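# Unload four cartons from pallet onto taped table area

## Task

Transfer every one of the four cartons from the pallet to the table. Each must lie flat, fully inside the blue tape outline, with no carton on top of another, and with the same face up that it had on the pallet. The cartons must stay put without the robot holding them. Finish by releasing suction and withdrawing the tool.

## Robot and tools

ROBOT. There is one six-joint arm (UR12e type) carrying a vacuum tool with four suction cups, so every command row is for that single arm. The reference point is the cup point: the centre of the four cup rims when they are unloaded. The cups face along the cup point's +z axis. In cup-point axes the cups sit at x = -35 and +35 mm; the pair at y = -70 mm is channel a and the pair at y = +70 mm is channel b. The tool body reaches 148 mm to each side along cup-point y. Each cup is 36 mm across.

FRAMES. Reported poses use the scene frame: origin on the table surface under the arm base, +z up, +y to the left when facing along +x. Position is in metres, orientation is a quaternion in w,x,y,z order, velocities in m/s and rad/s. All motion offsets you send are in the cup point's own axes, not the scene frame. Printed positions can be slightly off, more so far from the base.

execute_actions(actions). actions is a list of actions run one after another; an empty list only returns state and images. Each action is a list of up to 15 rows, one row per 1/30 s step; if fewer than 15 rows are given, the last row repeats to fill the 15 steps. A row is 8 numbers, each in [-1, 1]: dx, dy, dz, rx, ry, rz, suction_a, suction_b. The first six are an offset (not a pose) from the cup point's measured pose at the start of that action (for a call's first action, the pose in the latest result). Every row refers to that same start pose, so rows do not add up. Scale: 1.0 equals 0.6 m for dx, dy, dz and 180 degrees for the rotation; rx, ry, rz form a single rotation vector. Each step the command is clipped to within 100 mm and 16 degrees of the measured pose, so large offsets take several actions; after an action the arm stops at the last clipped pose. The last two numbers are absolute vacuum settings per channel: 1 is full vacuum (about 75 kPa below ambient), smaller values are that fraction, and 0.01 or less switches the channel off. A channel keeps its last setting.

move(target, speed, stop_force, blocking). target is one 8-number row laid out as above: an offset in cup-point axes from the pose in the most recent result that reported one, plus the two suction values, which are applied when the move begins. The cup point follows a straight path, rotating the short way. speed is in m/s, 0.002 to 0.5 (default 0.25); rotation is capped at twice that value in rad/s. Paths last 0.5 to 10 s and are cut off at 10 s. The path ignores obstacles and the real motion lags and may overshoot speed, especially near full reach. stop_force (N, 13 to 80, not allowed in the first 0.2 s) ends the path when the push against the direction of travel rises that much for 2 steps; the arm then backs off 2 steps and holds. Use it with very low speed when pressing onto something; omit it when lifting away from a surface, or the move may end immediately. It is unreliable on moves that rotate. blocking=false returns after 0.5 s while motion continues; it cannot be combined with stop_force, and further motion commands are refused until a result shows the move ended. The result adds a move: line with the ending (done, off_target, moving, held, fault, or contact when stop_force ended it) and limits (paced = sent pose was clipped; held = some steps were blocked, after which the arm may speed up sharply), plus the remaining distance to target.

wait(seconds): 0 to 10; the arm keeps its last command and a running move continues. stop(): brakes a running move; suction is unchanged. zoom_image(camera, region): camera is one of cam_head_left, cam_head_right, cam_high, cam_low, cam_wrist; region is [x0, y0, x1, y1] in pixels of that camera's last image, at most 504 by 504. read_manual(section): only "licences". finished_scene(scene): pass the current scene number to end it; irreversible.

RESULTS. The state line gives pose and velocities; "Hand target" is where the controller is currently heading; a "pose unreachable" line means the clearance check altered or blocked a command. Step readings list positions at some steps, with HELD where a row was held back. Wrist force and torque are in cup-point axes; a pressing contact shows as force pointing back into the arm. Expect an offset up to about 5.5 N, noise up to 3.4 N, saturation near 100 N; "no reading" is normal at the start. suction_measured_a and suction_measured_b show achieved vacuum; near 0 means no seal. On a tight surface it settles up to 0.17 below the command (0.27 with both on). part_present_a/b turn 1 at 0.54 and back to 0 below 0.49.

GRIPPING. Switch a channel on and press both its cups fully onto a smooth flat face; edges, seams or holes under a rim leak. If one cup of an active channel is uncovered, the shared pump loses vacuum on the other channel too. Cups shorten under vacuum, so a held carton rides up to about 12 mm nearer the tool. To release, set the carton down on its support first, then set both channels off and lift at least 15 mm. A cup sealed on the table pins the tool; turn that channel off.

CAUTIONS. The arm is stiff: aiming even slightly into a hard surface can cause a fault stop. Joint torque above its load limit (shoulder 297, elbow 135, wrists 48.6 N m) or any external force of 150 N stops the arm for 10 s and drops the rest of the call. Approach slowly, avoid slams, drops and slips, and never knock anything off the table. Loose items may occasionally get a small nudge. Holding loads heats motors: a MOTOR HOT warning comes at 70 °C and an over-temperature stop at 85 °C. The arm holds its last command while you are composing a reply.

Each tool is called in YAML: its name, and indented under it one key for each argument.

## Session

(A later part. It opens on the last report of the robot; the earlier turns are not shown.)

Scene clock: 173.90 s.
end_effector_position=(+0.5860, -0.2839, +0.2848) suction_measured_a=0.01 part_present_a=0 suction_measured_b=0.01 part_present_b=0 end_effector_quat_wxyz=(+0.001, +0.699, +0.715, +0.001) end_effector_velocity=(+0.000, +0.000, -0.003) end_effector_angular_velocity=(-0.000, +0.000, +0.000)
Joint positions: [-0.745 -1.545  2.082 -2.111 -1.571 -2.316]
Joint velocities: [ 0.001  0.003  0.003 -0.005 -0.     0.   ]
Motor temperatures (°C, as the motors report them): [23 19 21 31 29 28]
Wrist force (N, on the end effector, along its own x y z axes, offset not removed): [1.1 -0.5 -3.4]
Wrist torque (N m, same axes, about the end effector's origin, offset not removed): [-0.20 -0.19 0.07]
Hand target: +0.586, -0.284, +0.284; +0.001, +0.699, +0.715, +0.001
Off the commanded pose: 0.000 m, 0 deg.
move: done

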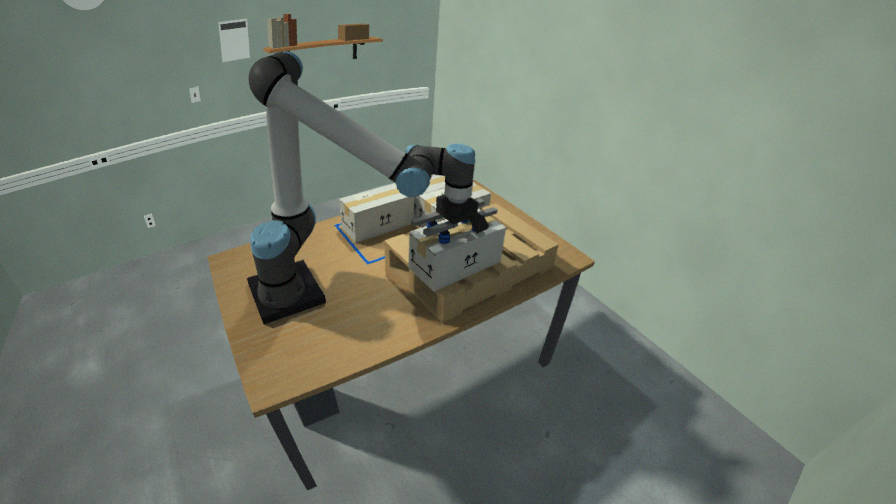

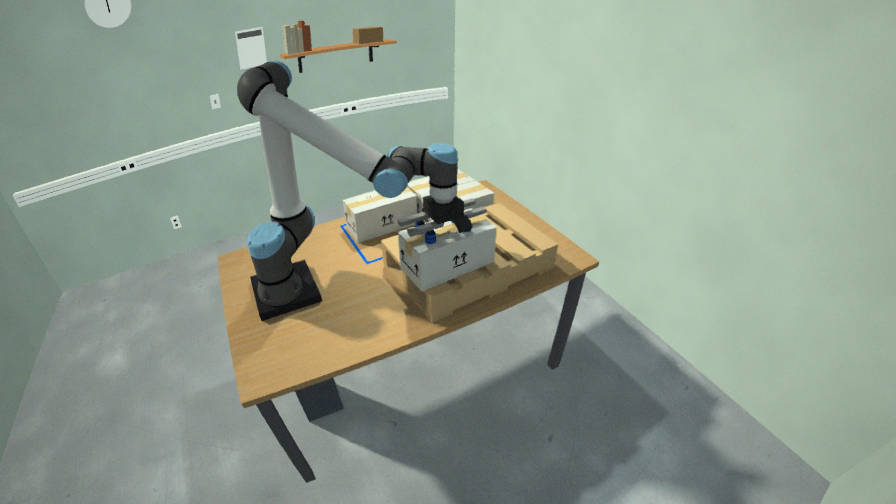

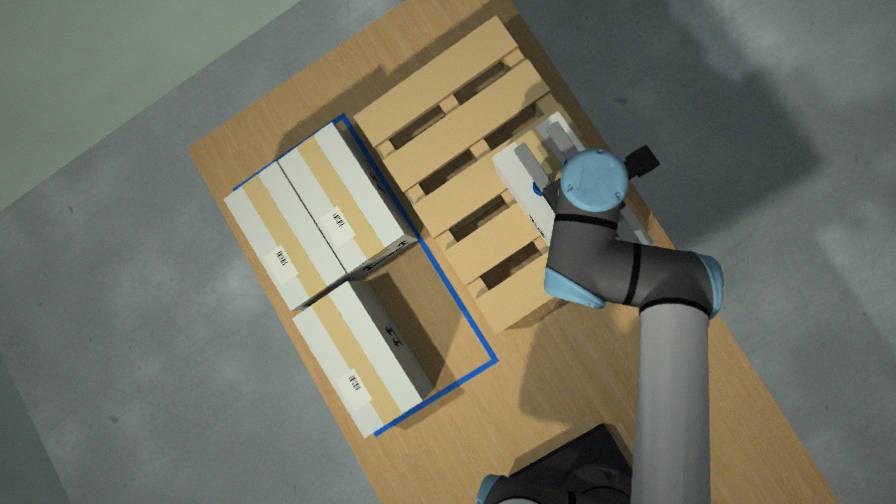

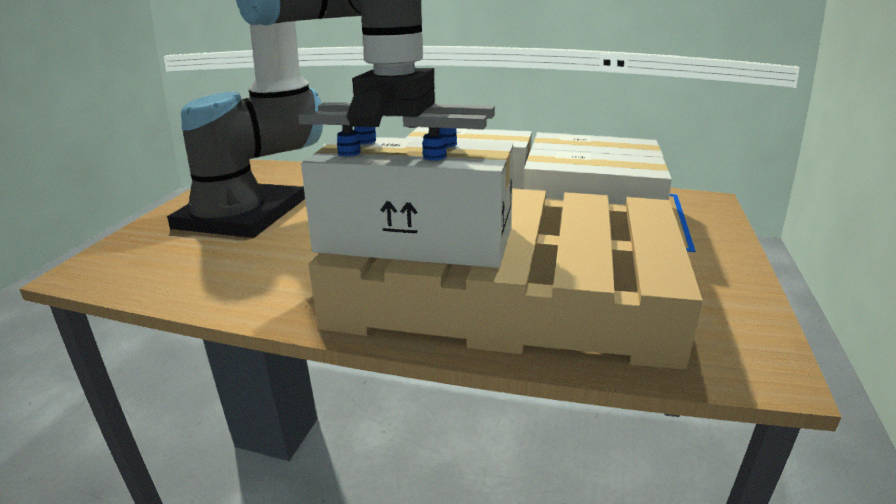

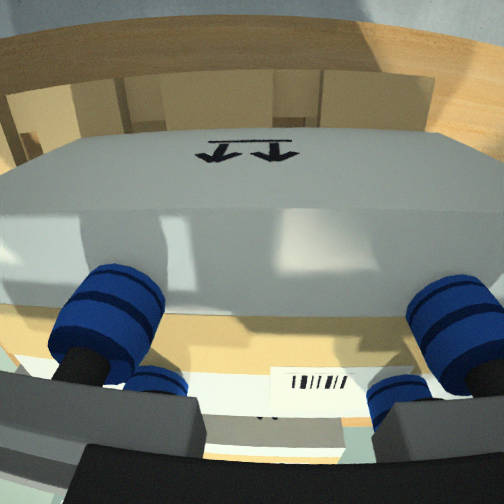

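move:
  target: [-0.003,0,0,0,0,-0.003,0,0]

move:
  target: [0,0,0.019,0,0,0,1,1]
  speed: 0.03
  stop_force: 20

wait:
  seconds: 0.4

move:
  target: [0,0,-0.035,0,0,0.003,1,1]
  speed: 0.1

move:
  target: [0.67,-0.043,0,0,0,0,1,1]
  speed: 0.4

move:
  target: [0.012,0,0.236,0,0,0,1,1]
  speed: 0.3

move:
  target: [0,0,0.03,0,0,0,1,1]
  speed: 0.008
  stop_force: 15

Scene clock: 186.47 s.
end_effector_position=(+0.5861, -0.2856, +0.2848) suction_measured_a=0.01 part_present_a=0 suction_measured_b=0.01 part_present_b=0 end_effector_quat_wxyz=(+0.001, +0.696, +0.718, +0.001) end_effector_velocity=(+0.000, -0.001, +0.000) end_effector_angular_velocity=(-0.000, -0.000, +0.004)
Joint positions: [-0.747 -1.544  2.081 -2.111 -1.571 -2.327]
Joint velocities: [-0.001  0.001 -0.002  0.     0.    -0.005]
Motor temperatures (°C, as the motors report them): [23 19 21 31 29 28]
Wrist force (N, on the end effector, along its own x y z axes, offset not removed): [-0.1 2.0 -1.6]
Wrist torque (N m, same axes, about the end effector's origin, offset not removed): [0.23 -0.16 0.08]
Hand target: +0.586, -0.286, +0.285; +0.001, +0.695, +0.719, +0.001
Off the commanded pose: 0.000 m, 0 deg.
move: done

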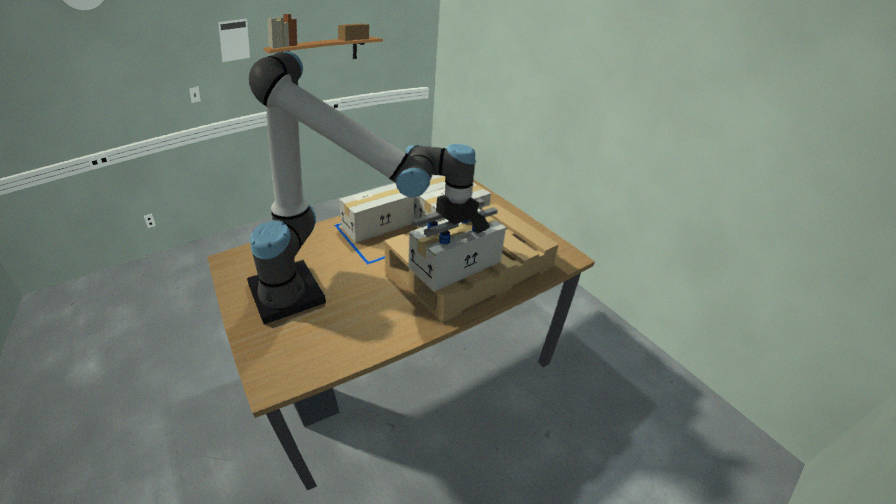

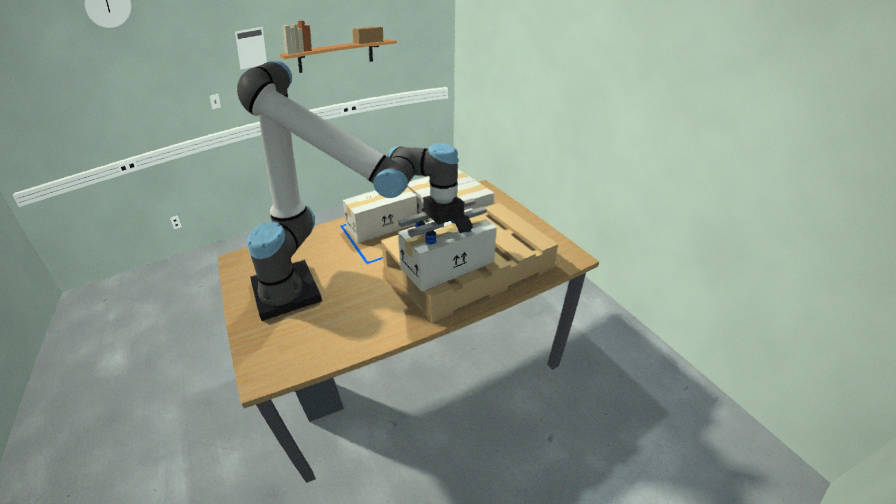

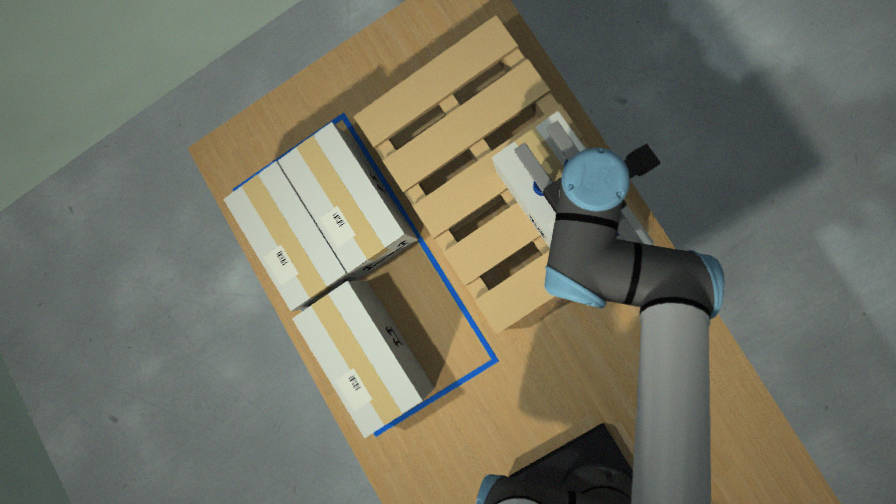

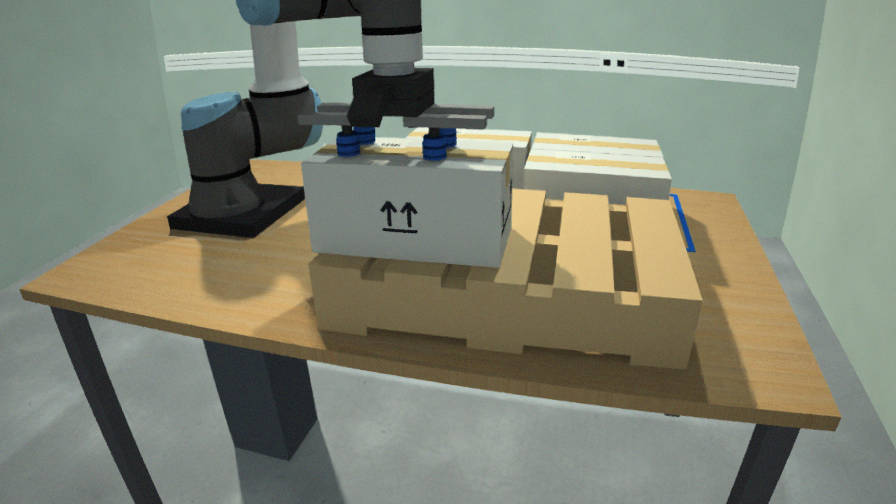

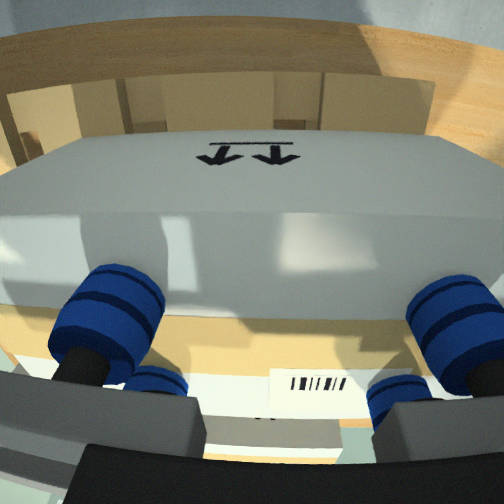

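Scene clock: 187.27 s.
end_effector_position=(+0.5861, -0.2856, +0.2737) suction_measured_a=0.46 part_present_a=0 suction_measured_b=0.46 part_present_b=0 end_effector_quat_wxyz=(+0.001, +0.696, +0.718, +0.001) end_effector_velocity=(-0.001, +0.000, -0.004) end_effector_angular_velocity=(+0.002, +0.001, -0.001)
Joint positions: [-0.747 -1.533  2.092 -2.133 -1.571 -2.327]
Joint velocities: [-0.     0.003  0.004 -0.005  0.001  0.   ]
Motor temperatures (°C, as the motors report them): [23 19 21 31 29 28]
Wrist force (N, on the end effector, along its own x y z axes, offset not removed): [0.1 -0.5 19.5]
Wrist torque (N m, same axes, about the end effector's origin, offset not removed): [0.98 -0.24 0.13]
Hand target: +0.586, -0.286, +0.273; +0.001, +0.696, +0.718, +0.001
Off the commanded pose: 0.000 m, 0 deg.
move: done

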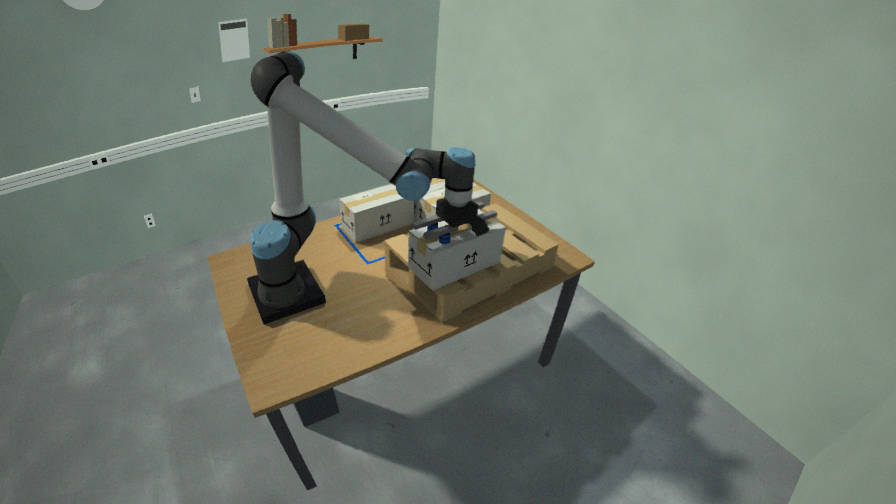

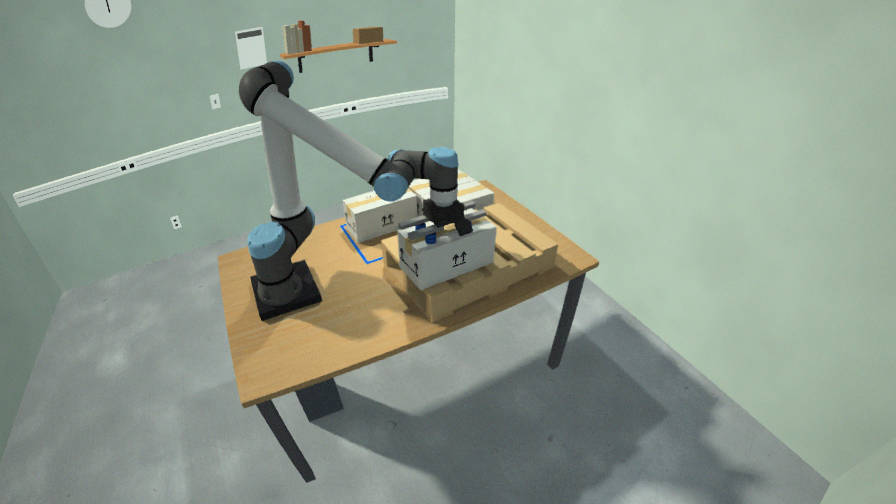

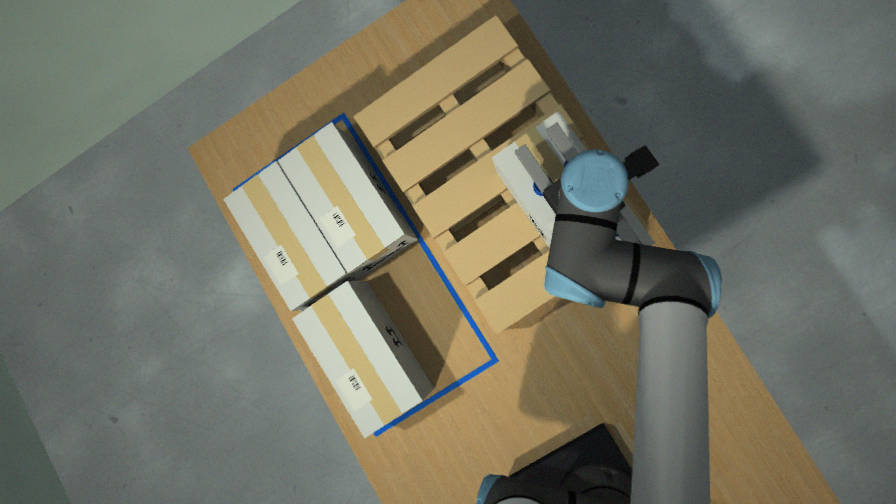

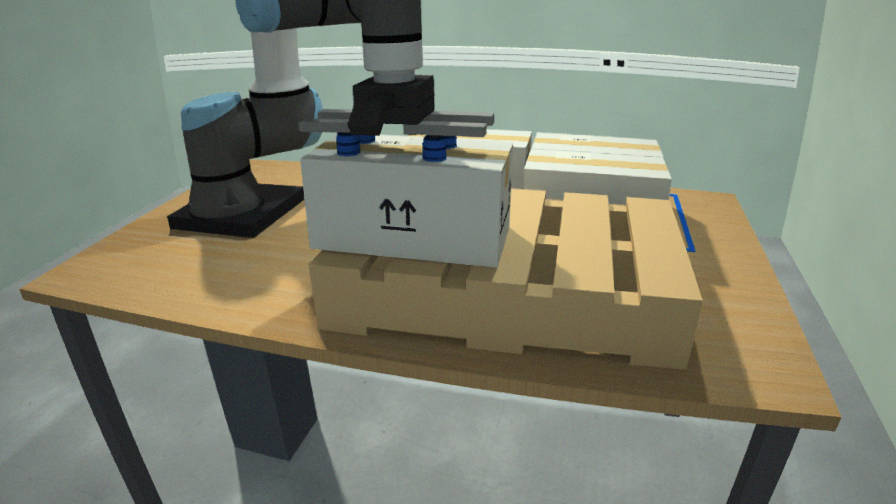

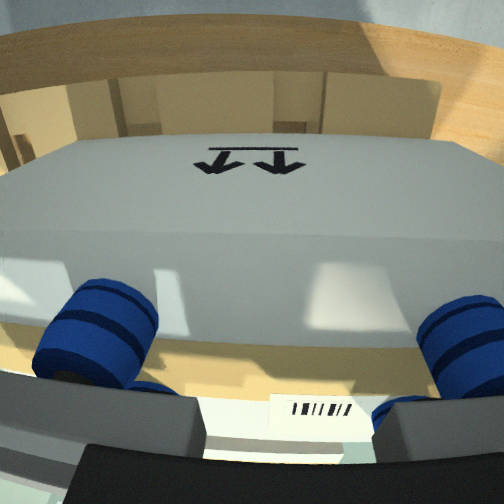

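Scene clock: 187.67 s.
end_effector_position=(+0.5861, -0.2856, +0.2734) suction_measured_a=0.69 part_present_a=1 suction_measured_b=0.69 part_present_b=1 end_effector_quat_wxyz=(+0.001, +0.696, +0.718, +0.001) end_effector_velocity=(+0.000, +0.000, +0.000) end_effector_angular_velocity=(-0.001, +0.001, +0.001)
Joint positions: [-0.747 -1.532  2.093 -2.134 -1.571 -2.327]
Joint velocities: [ 0.001 -0.    -0.    -0.    -0.001 -0.   ]
Motor temperatures (°C, as the motors report them): [23 19 21 31 29 28]
Wrist force (N, on the end effector, along its own x y z axes, offset not removed): [1.2 -0.1 19.2]
Wrist torque (N m, same axes, about the end effector's origin, offset not removed): [1.08 -0.47 0.15]
Hand target: +0.586, -0.286, +0.273; +0.001, +0.696, +0.718, +0.001
Off the commanded pose: 0.000 m, 0 deg.
wait: 0.40 s; at rest by 0.17 s

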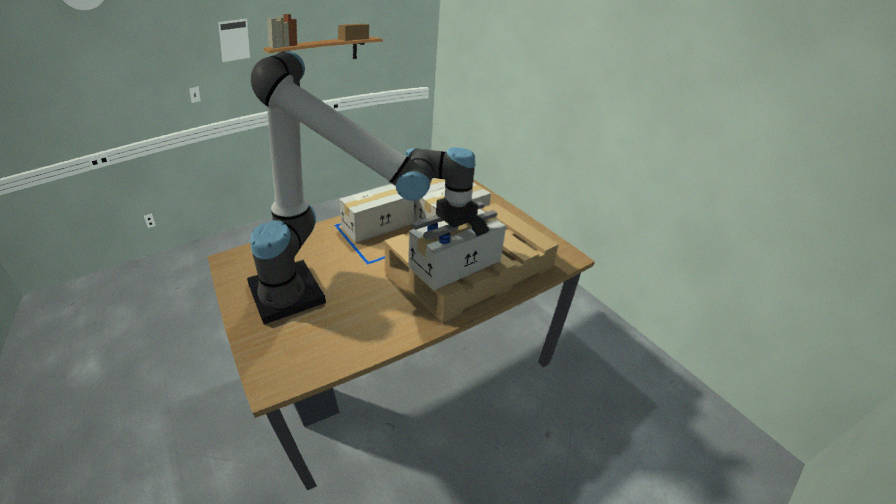

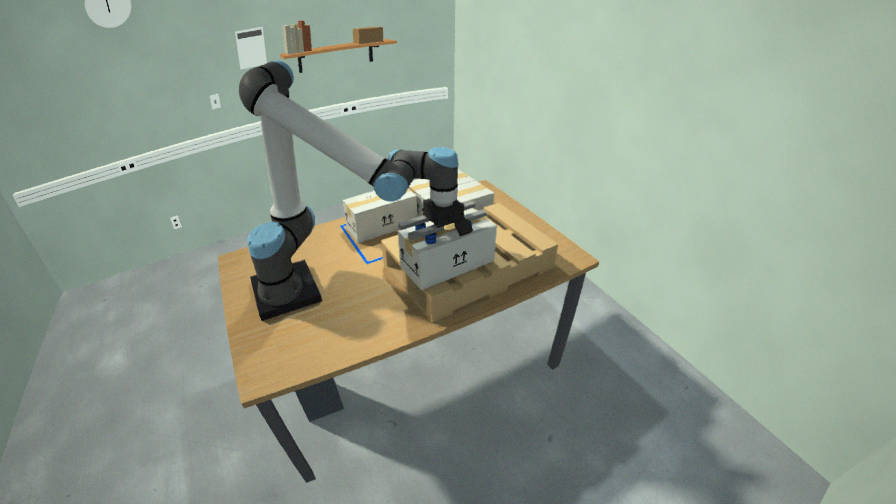

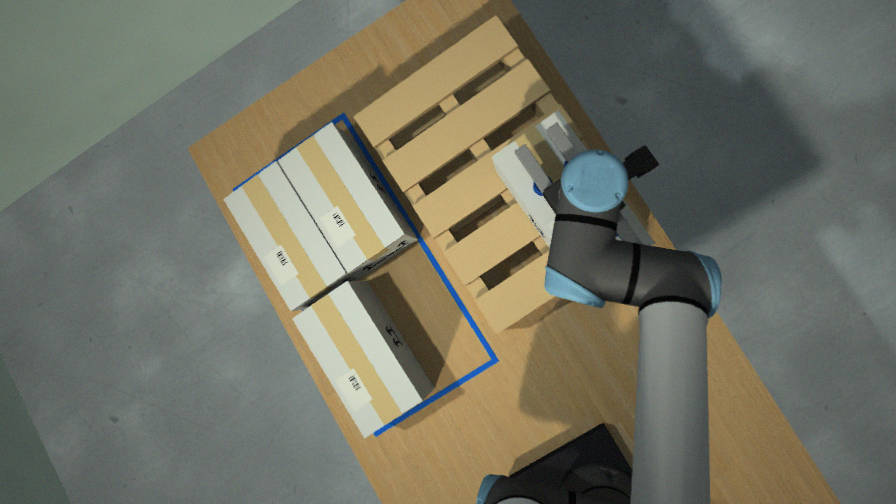

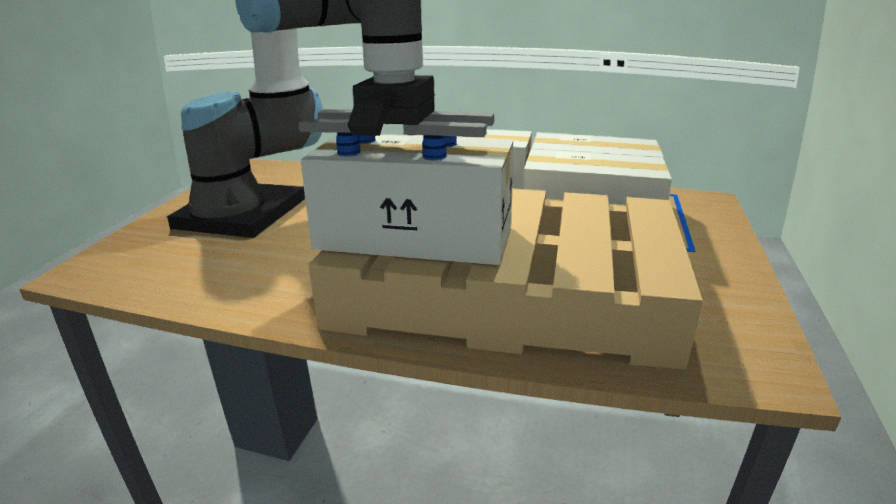

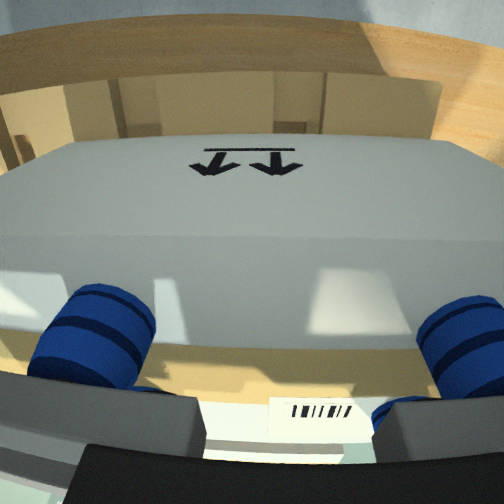

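Scene clock: 188.53 s.
end_effector_position=(+0.5861, -0.2856, +0.2941) suction_measured_a=0.76 part_present_a=1 suction_measured_b=0.76 part_present_b=1 end_effector_quat_wxyz=(+0.001, +0.699, +0.715, +0.001) end_effector_velocity=(+0.000, +0.001, +0.002) end_effector_angular_velocity=(+0.001, +0.000, +0.000)
Joint positions: [-0.747 -1.552  2.071 -2.093 -1.571 -2.317]
Joint velocities: [ 0.001 -0.002 -0.003  0.005  0.     0.001]
Motor temperatures (°C, as the motors report them): [23 19 21 31 29 28]
Wrist force (N, on the end effector, along its own x y z axes, offset not removed): [0.0 -2.9 21.8]
Wrist torque (N m, same axes, about the end effector's origin, offset not removed): [0.62 -0.26 -0.06]
Hand target: +0.586, -0.286, +0.294; +0.001, +0.699, +0.715, +0.001
Off the commanded pose: 0.000 m, 0 deg.
move: done

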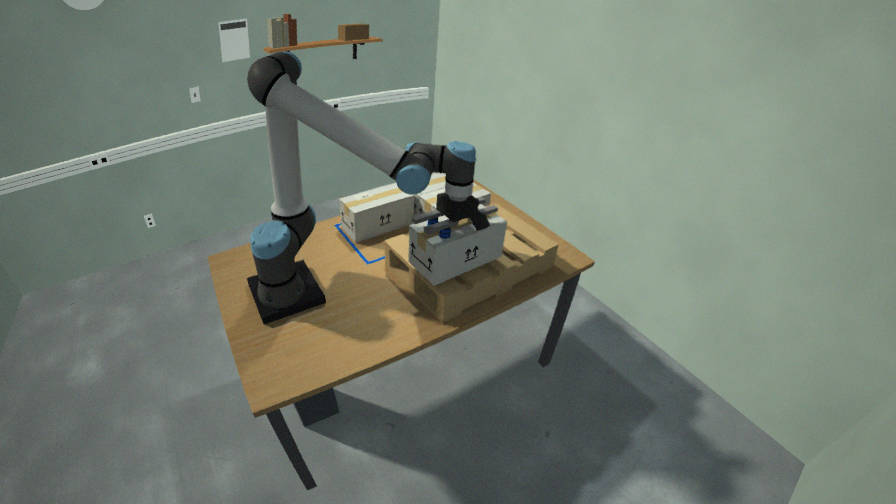

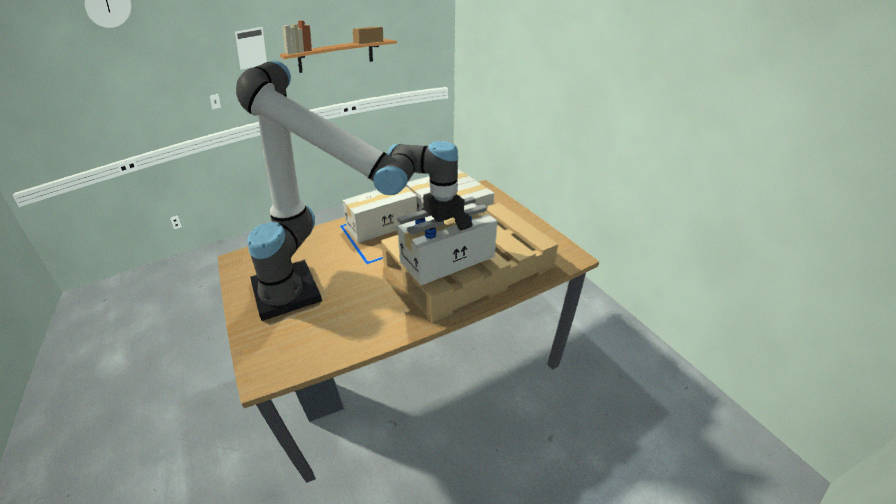

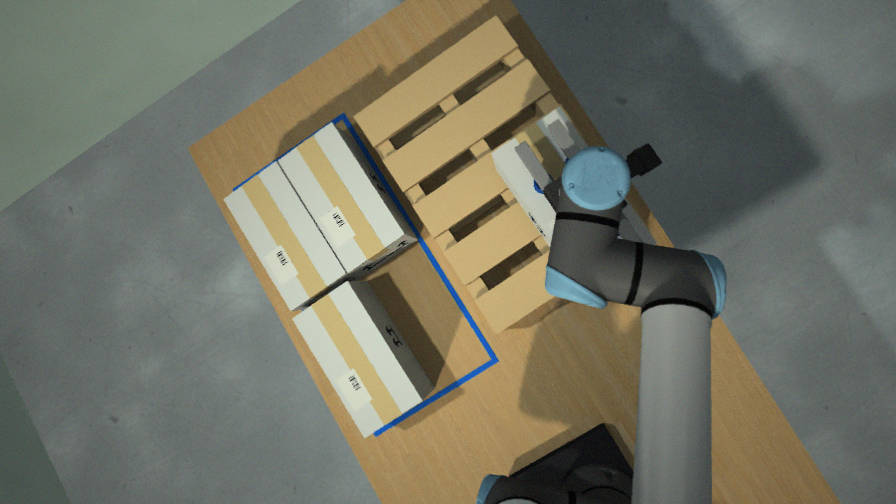

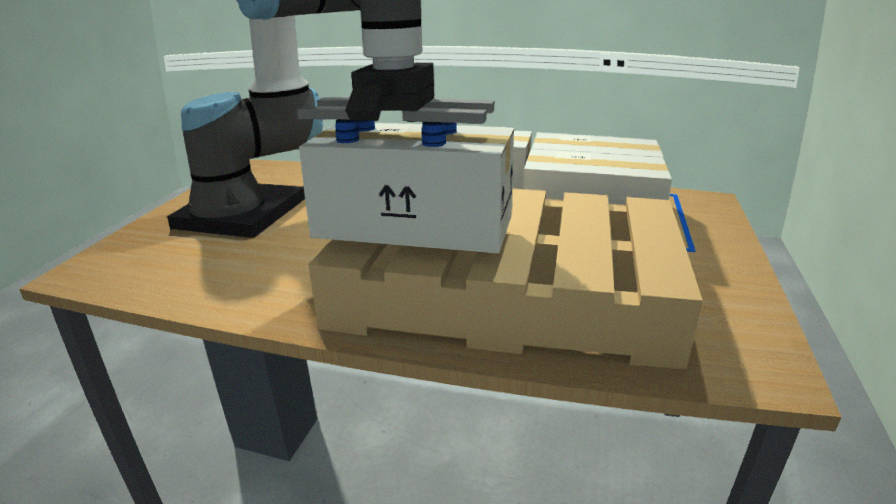

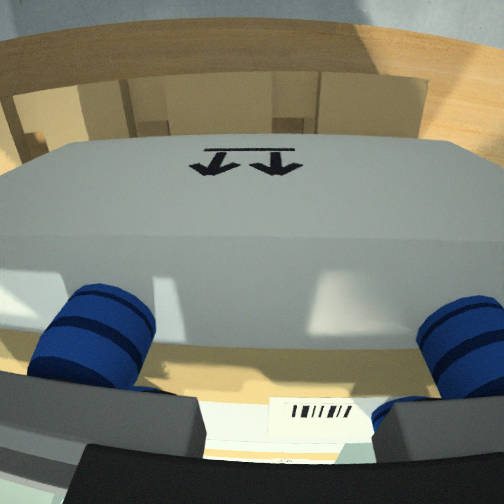

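Scene clock: 190.37 s.
end_effector_position=(+0.5509, +0.1151, +0.2937) suction_measured_a=0.76 part_present_a=1 suction_measured_b=0.76 part_present_b=1 end_effector_quat_wxyz=(+0.001, +0.699, +0.715, +0.001) end_effector_velocity=(-0.000, +0.002, -0.000) end_effector_angular_velocity=(-0.001, +0.001, -0.001)
Joint positions: [-0.131 -1.709  2.218 -2.082 -1.572 -1.702]
Joint velocities: [ 0.004  0.001 -0.    -0.    -0.001  0.006]
Motor temperatures (°C, as the motors report them): [23 19 21 31 29 28]
Wrist force (N, on the end effector, along its own x y z axes, offset not removed): [0.9 -0.4 19.6]
Wrist torque (N m, same axes, about the end effector's origin, offset not removed): [1.00 -0.39 0.15]
Hand target: +0.551, +0.115, +0.294; +0.001, +0.699, +0.715, +0.001
Off the commanded pose: 0.001 m, 0 deg.
move: done

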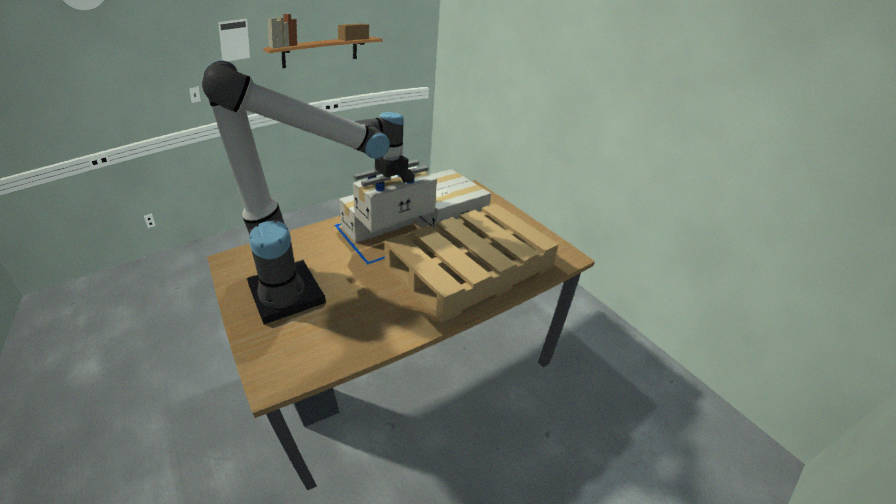

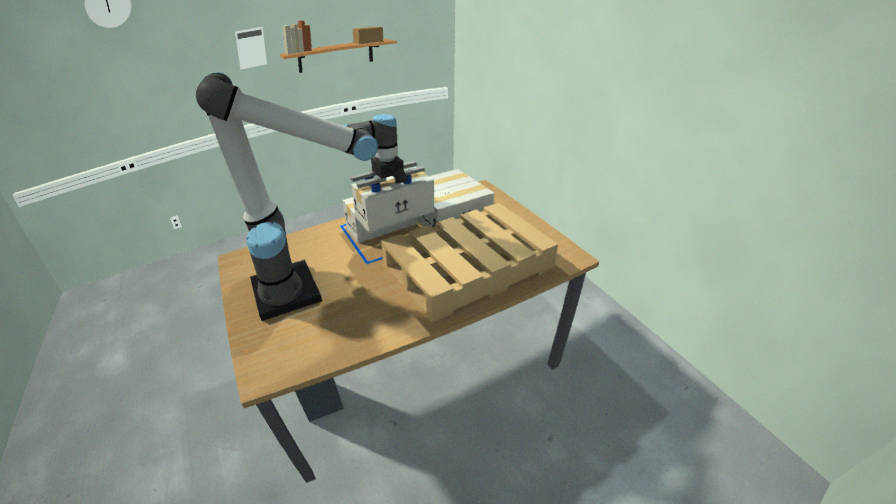

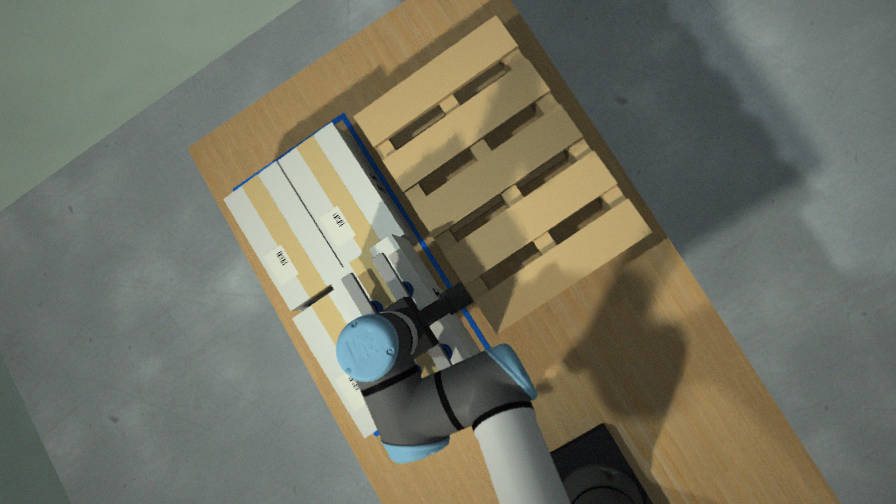

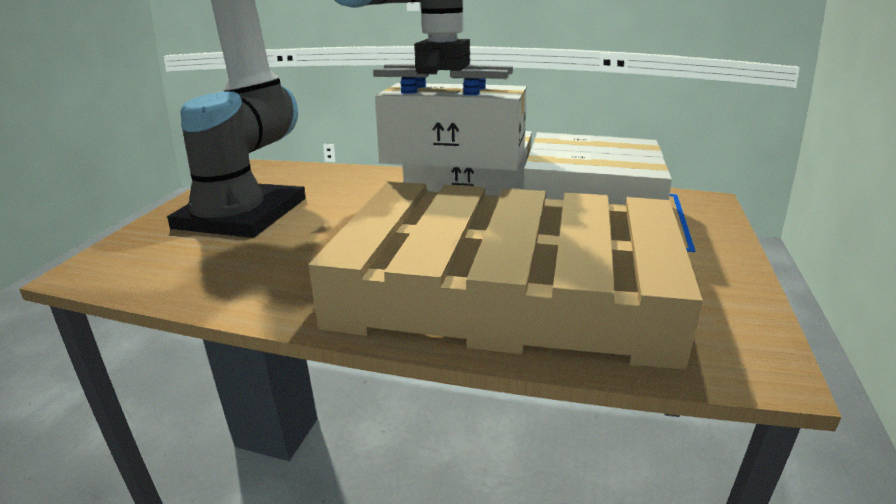

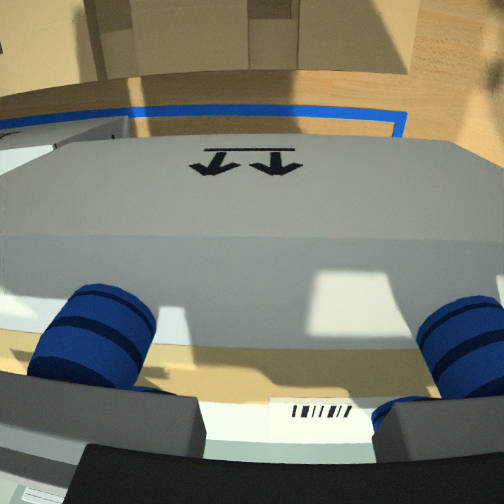

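Scene clock: 191.57 s.
end_effector_position=(+0.5508, +0.1223, +0.1526) suction_measured_a=0.76 part_present_a=1 suction_measured_b=0.76 part_present_b=1 end_effector_quat_wxyz=(+0.001, +0.699, +0.715, +0.001) end_effector_velocity=(+0.001, +0.001, -0.003) end_effector_angular_velocity=(-0.000, -0.002, +0.001)
Joint positions: [-0.118 -1.516  2.353 -2.41  -1.572 -1.689]
Joint velocities: [ 0.002  0.006  0.001 -0.008 -0.     0.001]
Motor temperatures (°C, as the motors report them): [23 19 21 31 29 28]
Wrist force (N, on the end effector, along its own x y z axes, offset not removed): [3.3 -4.6 18.5]
Wrist torque (N m, same axes, about the end effector's origin, offset not removed): [0.39 -0.61 -0.04]
Hand target: +0.551, +0.122, +0.152; +0.001, +0.699, +0.715, +0.001
Off the commanded pose: 0.001 m, 0 deg.
move: done

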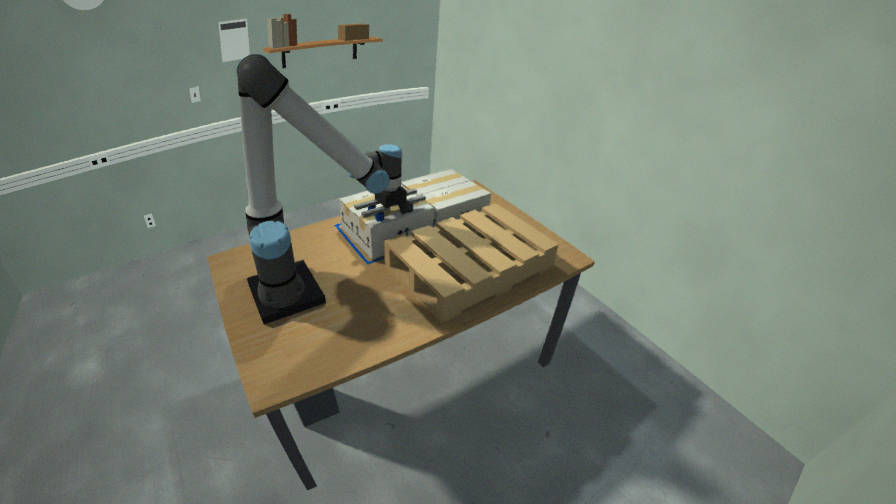

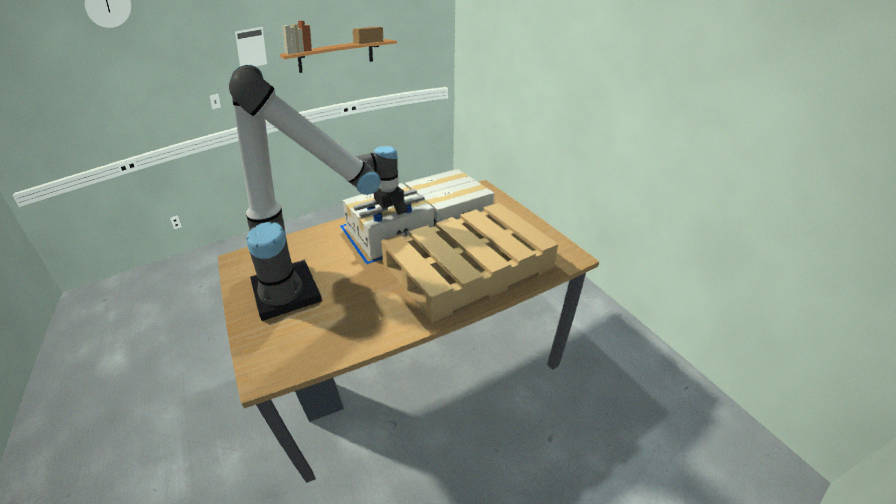

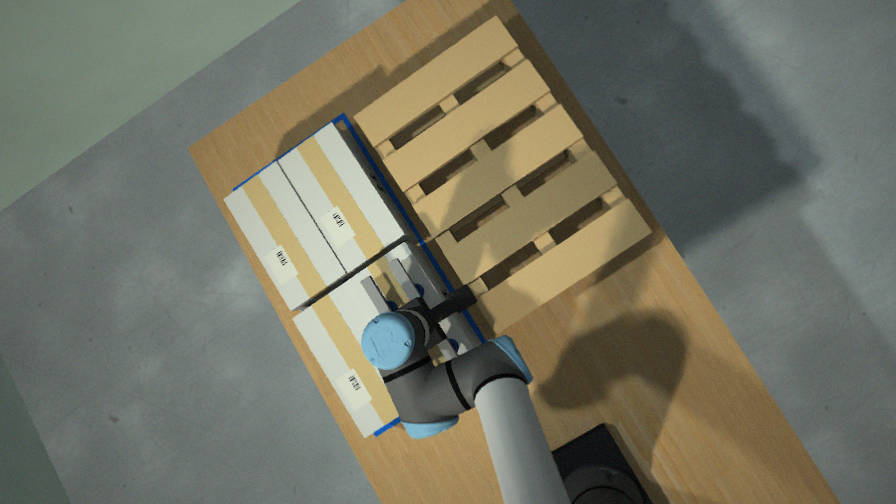

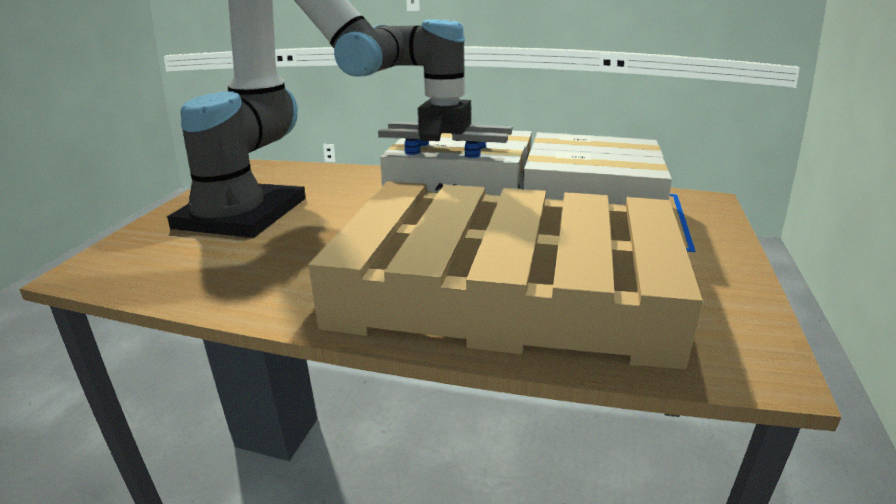

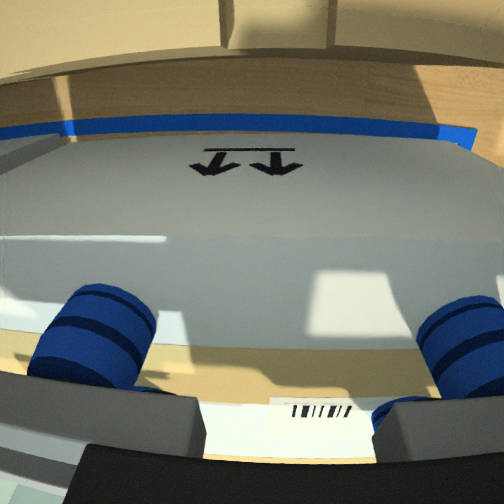

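Scene clock: 193.10 s.
end_effector_position=(+0.5509, +0.1223, +0.1435) suction_measured_a=0.76 part_present_a=1 suction_measured_b=0.76 part_present_b=1 end_effector_quat_wxyz=(+0.001, +0.699, +0.715, +0.001) end_effector_velocity=(-0.001, -0.000, +0.002) end_effector_angular_velocity=(+0.001, +0.003, -0.001)
Joint positions: [-0.118 -1.5    2.36  -2.433 -1.572 -1.689]
Joint velocities: [-0.001 -0.004 -0.     0.007  0.001 -0.   ]
Motor temperatures (°C, as the motors report them): [23 19 21 31 29 28]
Wrist force (N, on the end effector, along its own x y z axes, offset not removed): [2.0 10.4 -25.0]
Wrist torque (N m, same axes, about the end effector's origin, offset not removed): [3.19 0.11 -0.11]
Hand target: +0.551, +0.122, +0.144; +0.001, +0.699, +0.715, +0.001
Off the commanded pose: 0.009 m, 0 deg.
move: contact

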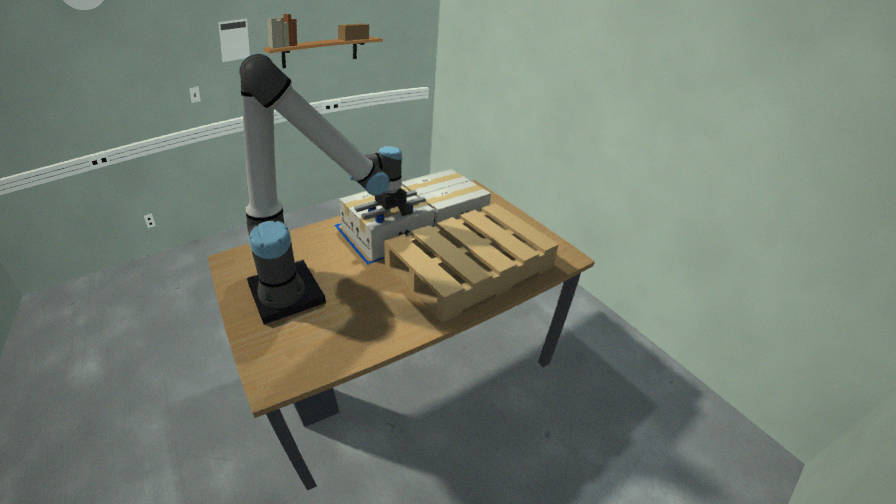

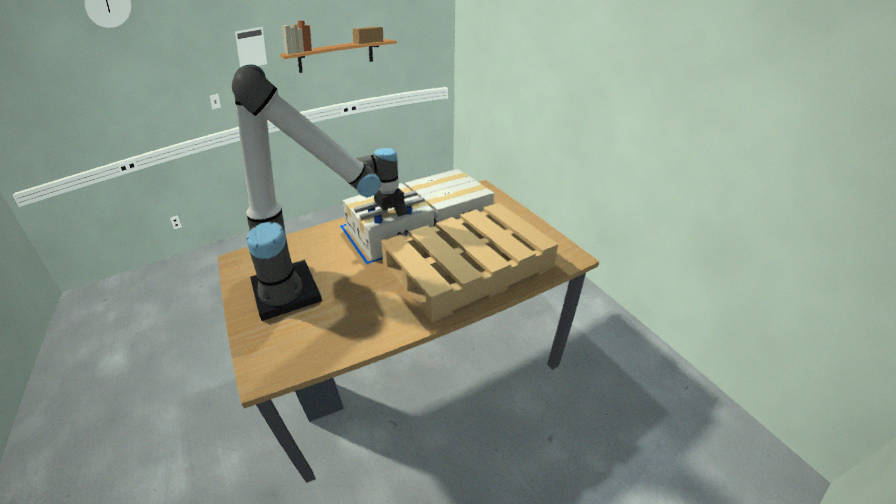

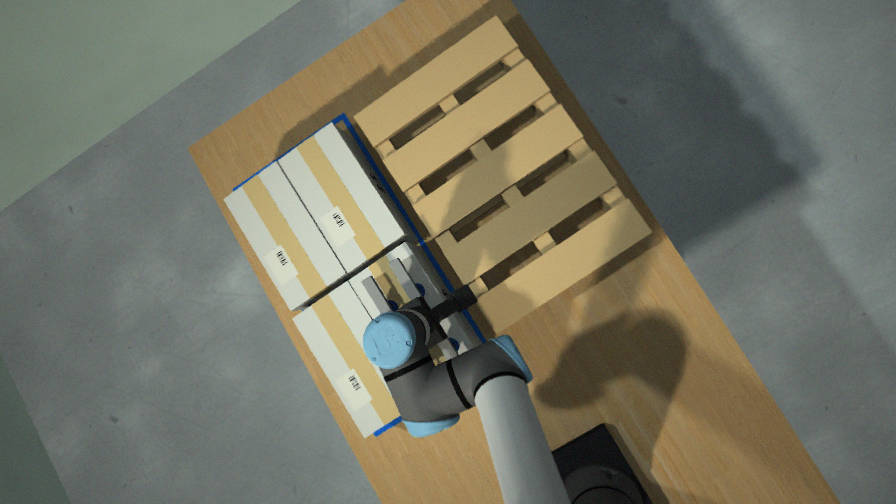

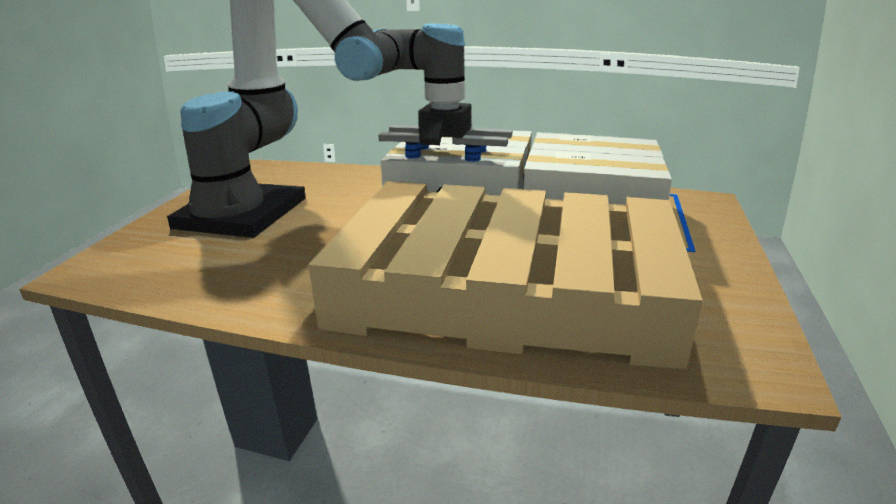

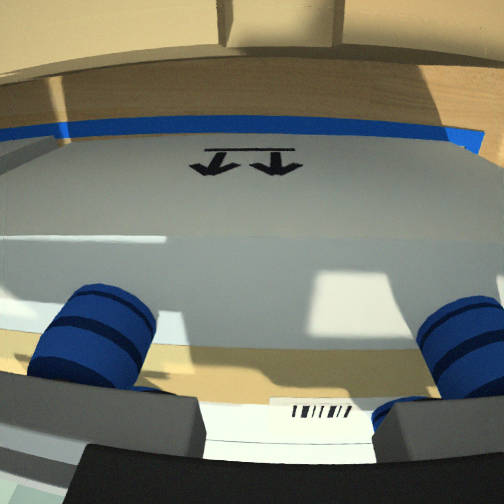

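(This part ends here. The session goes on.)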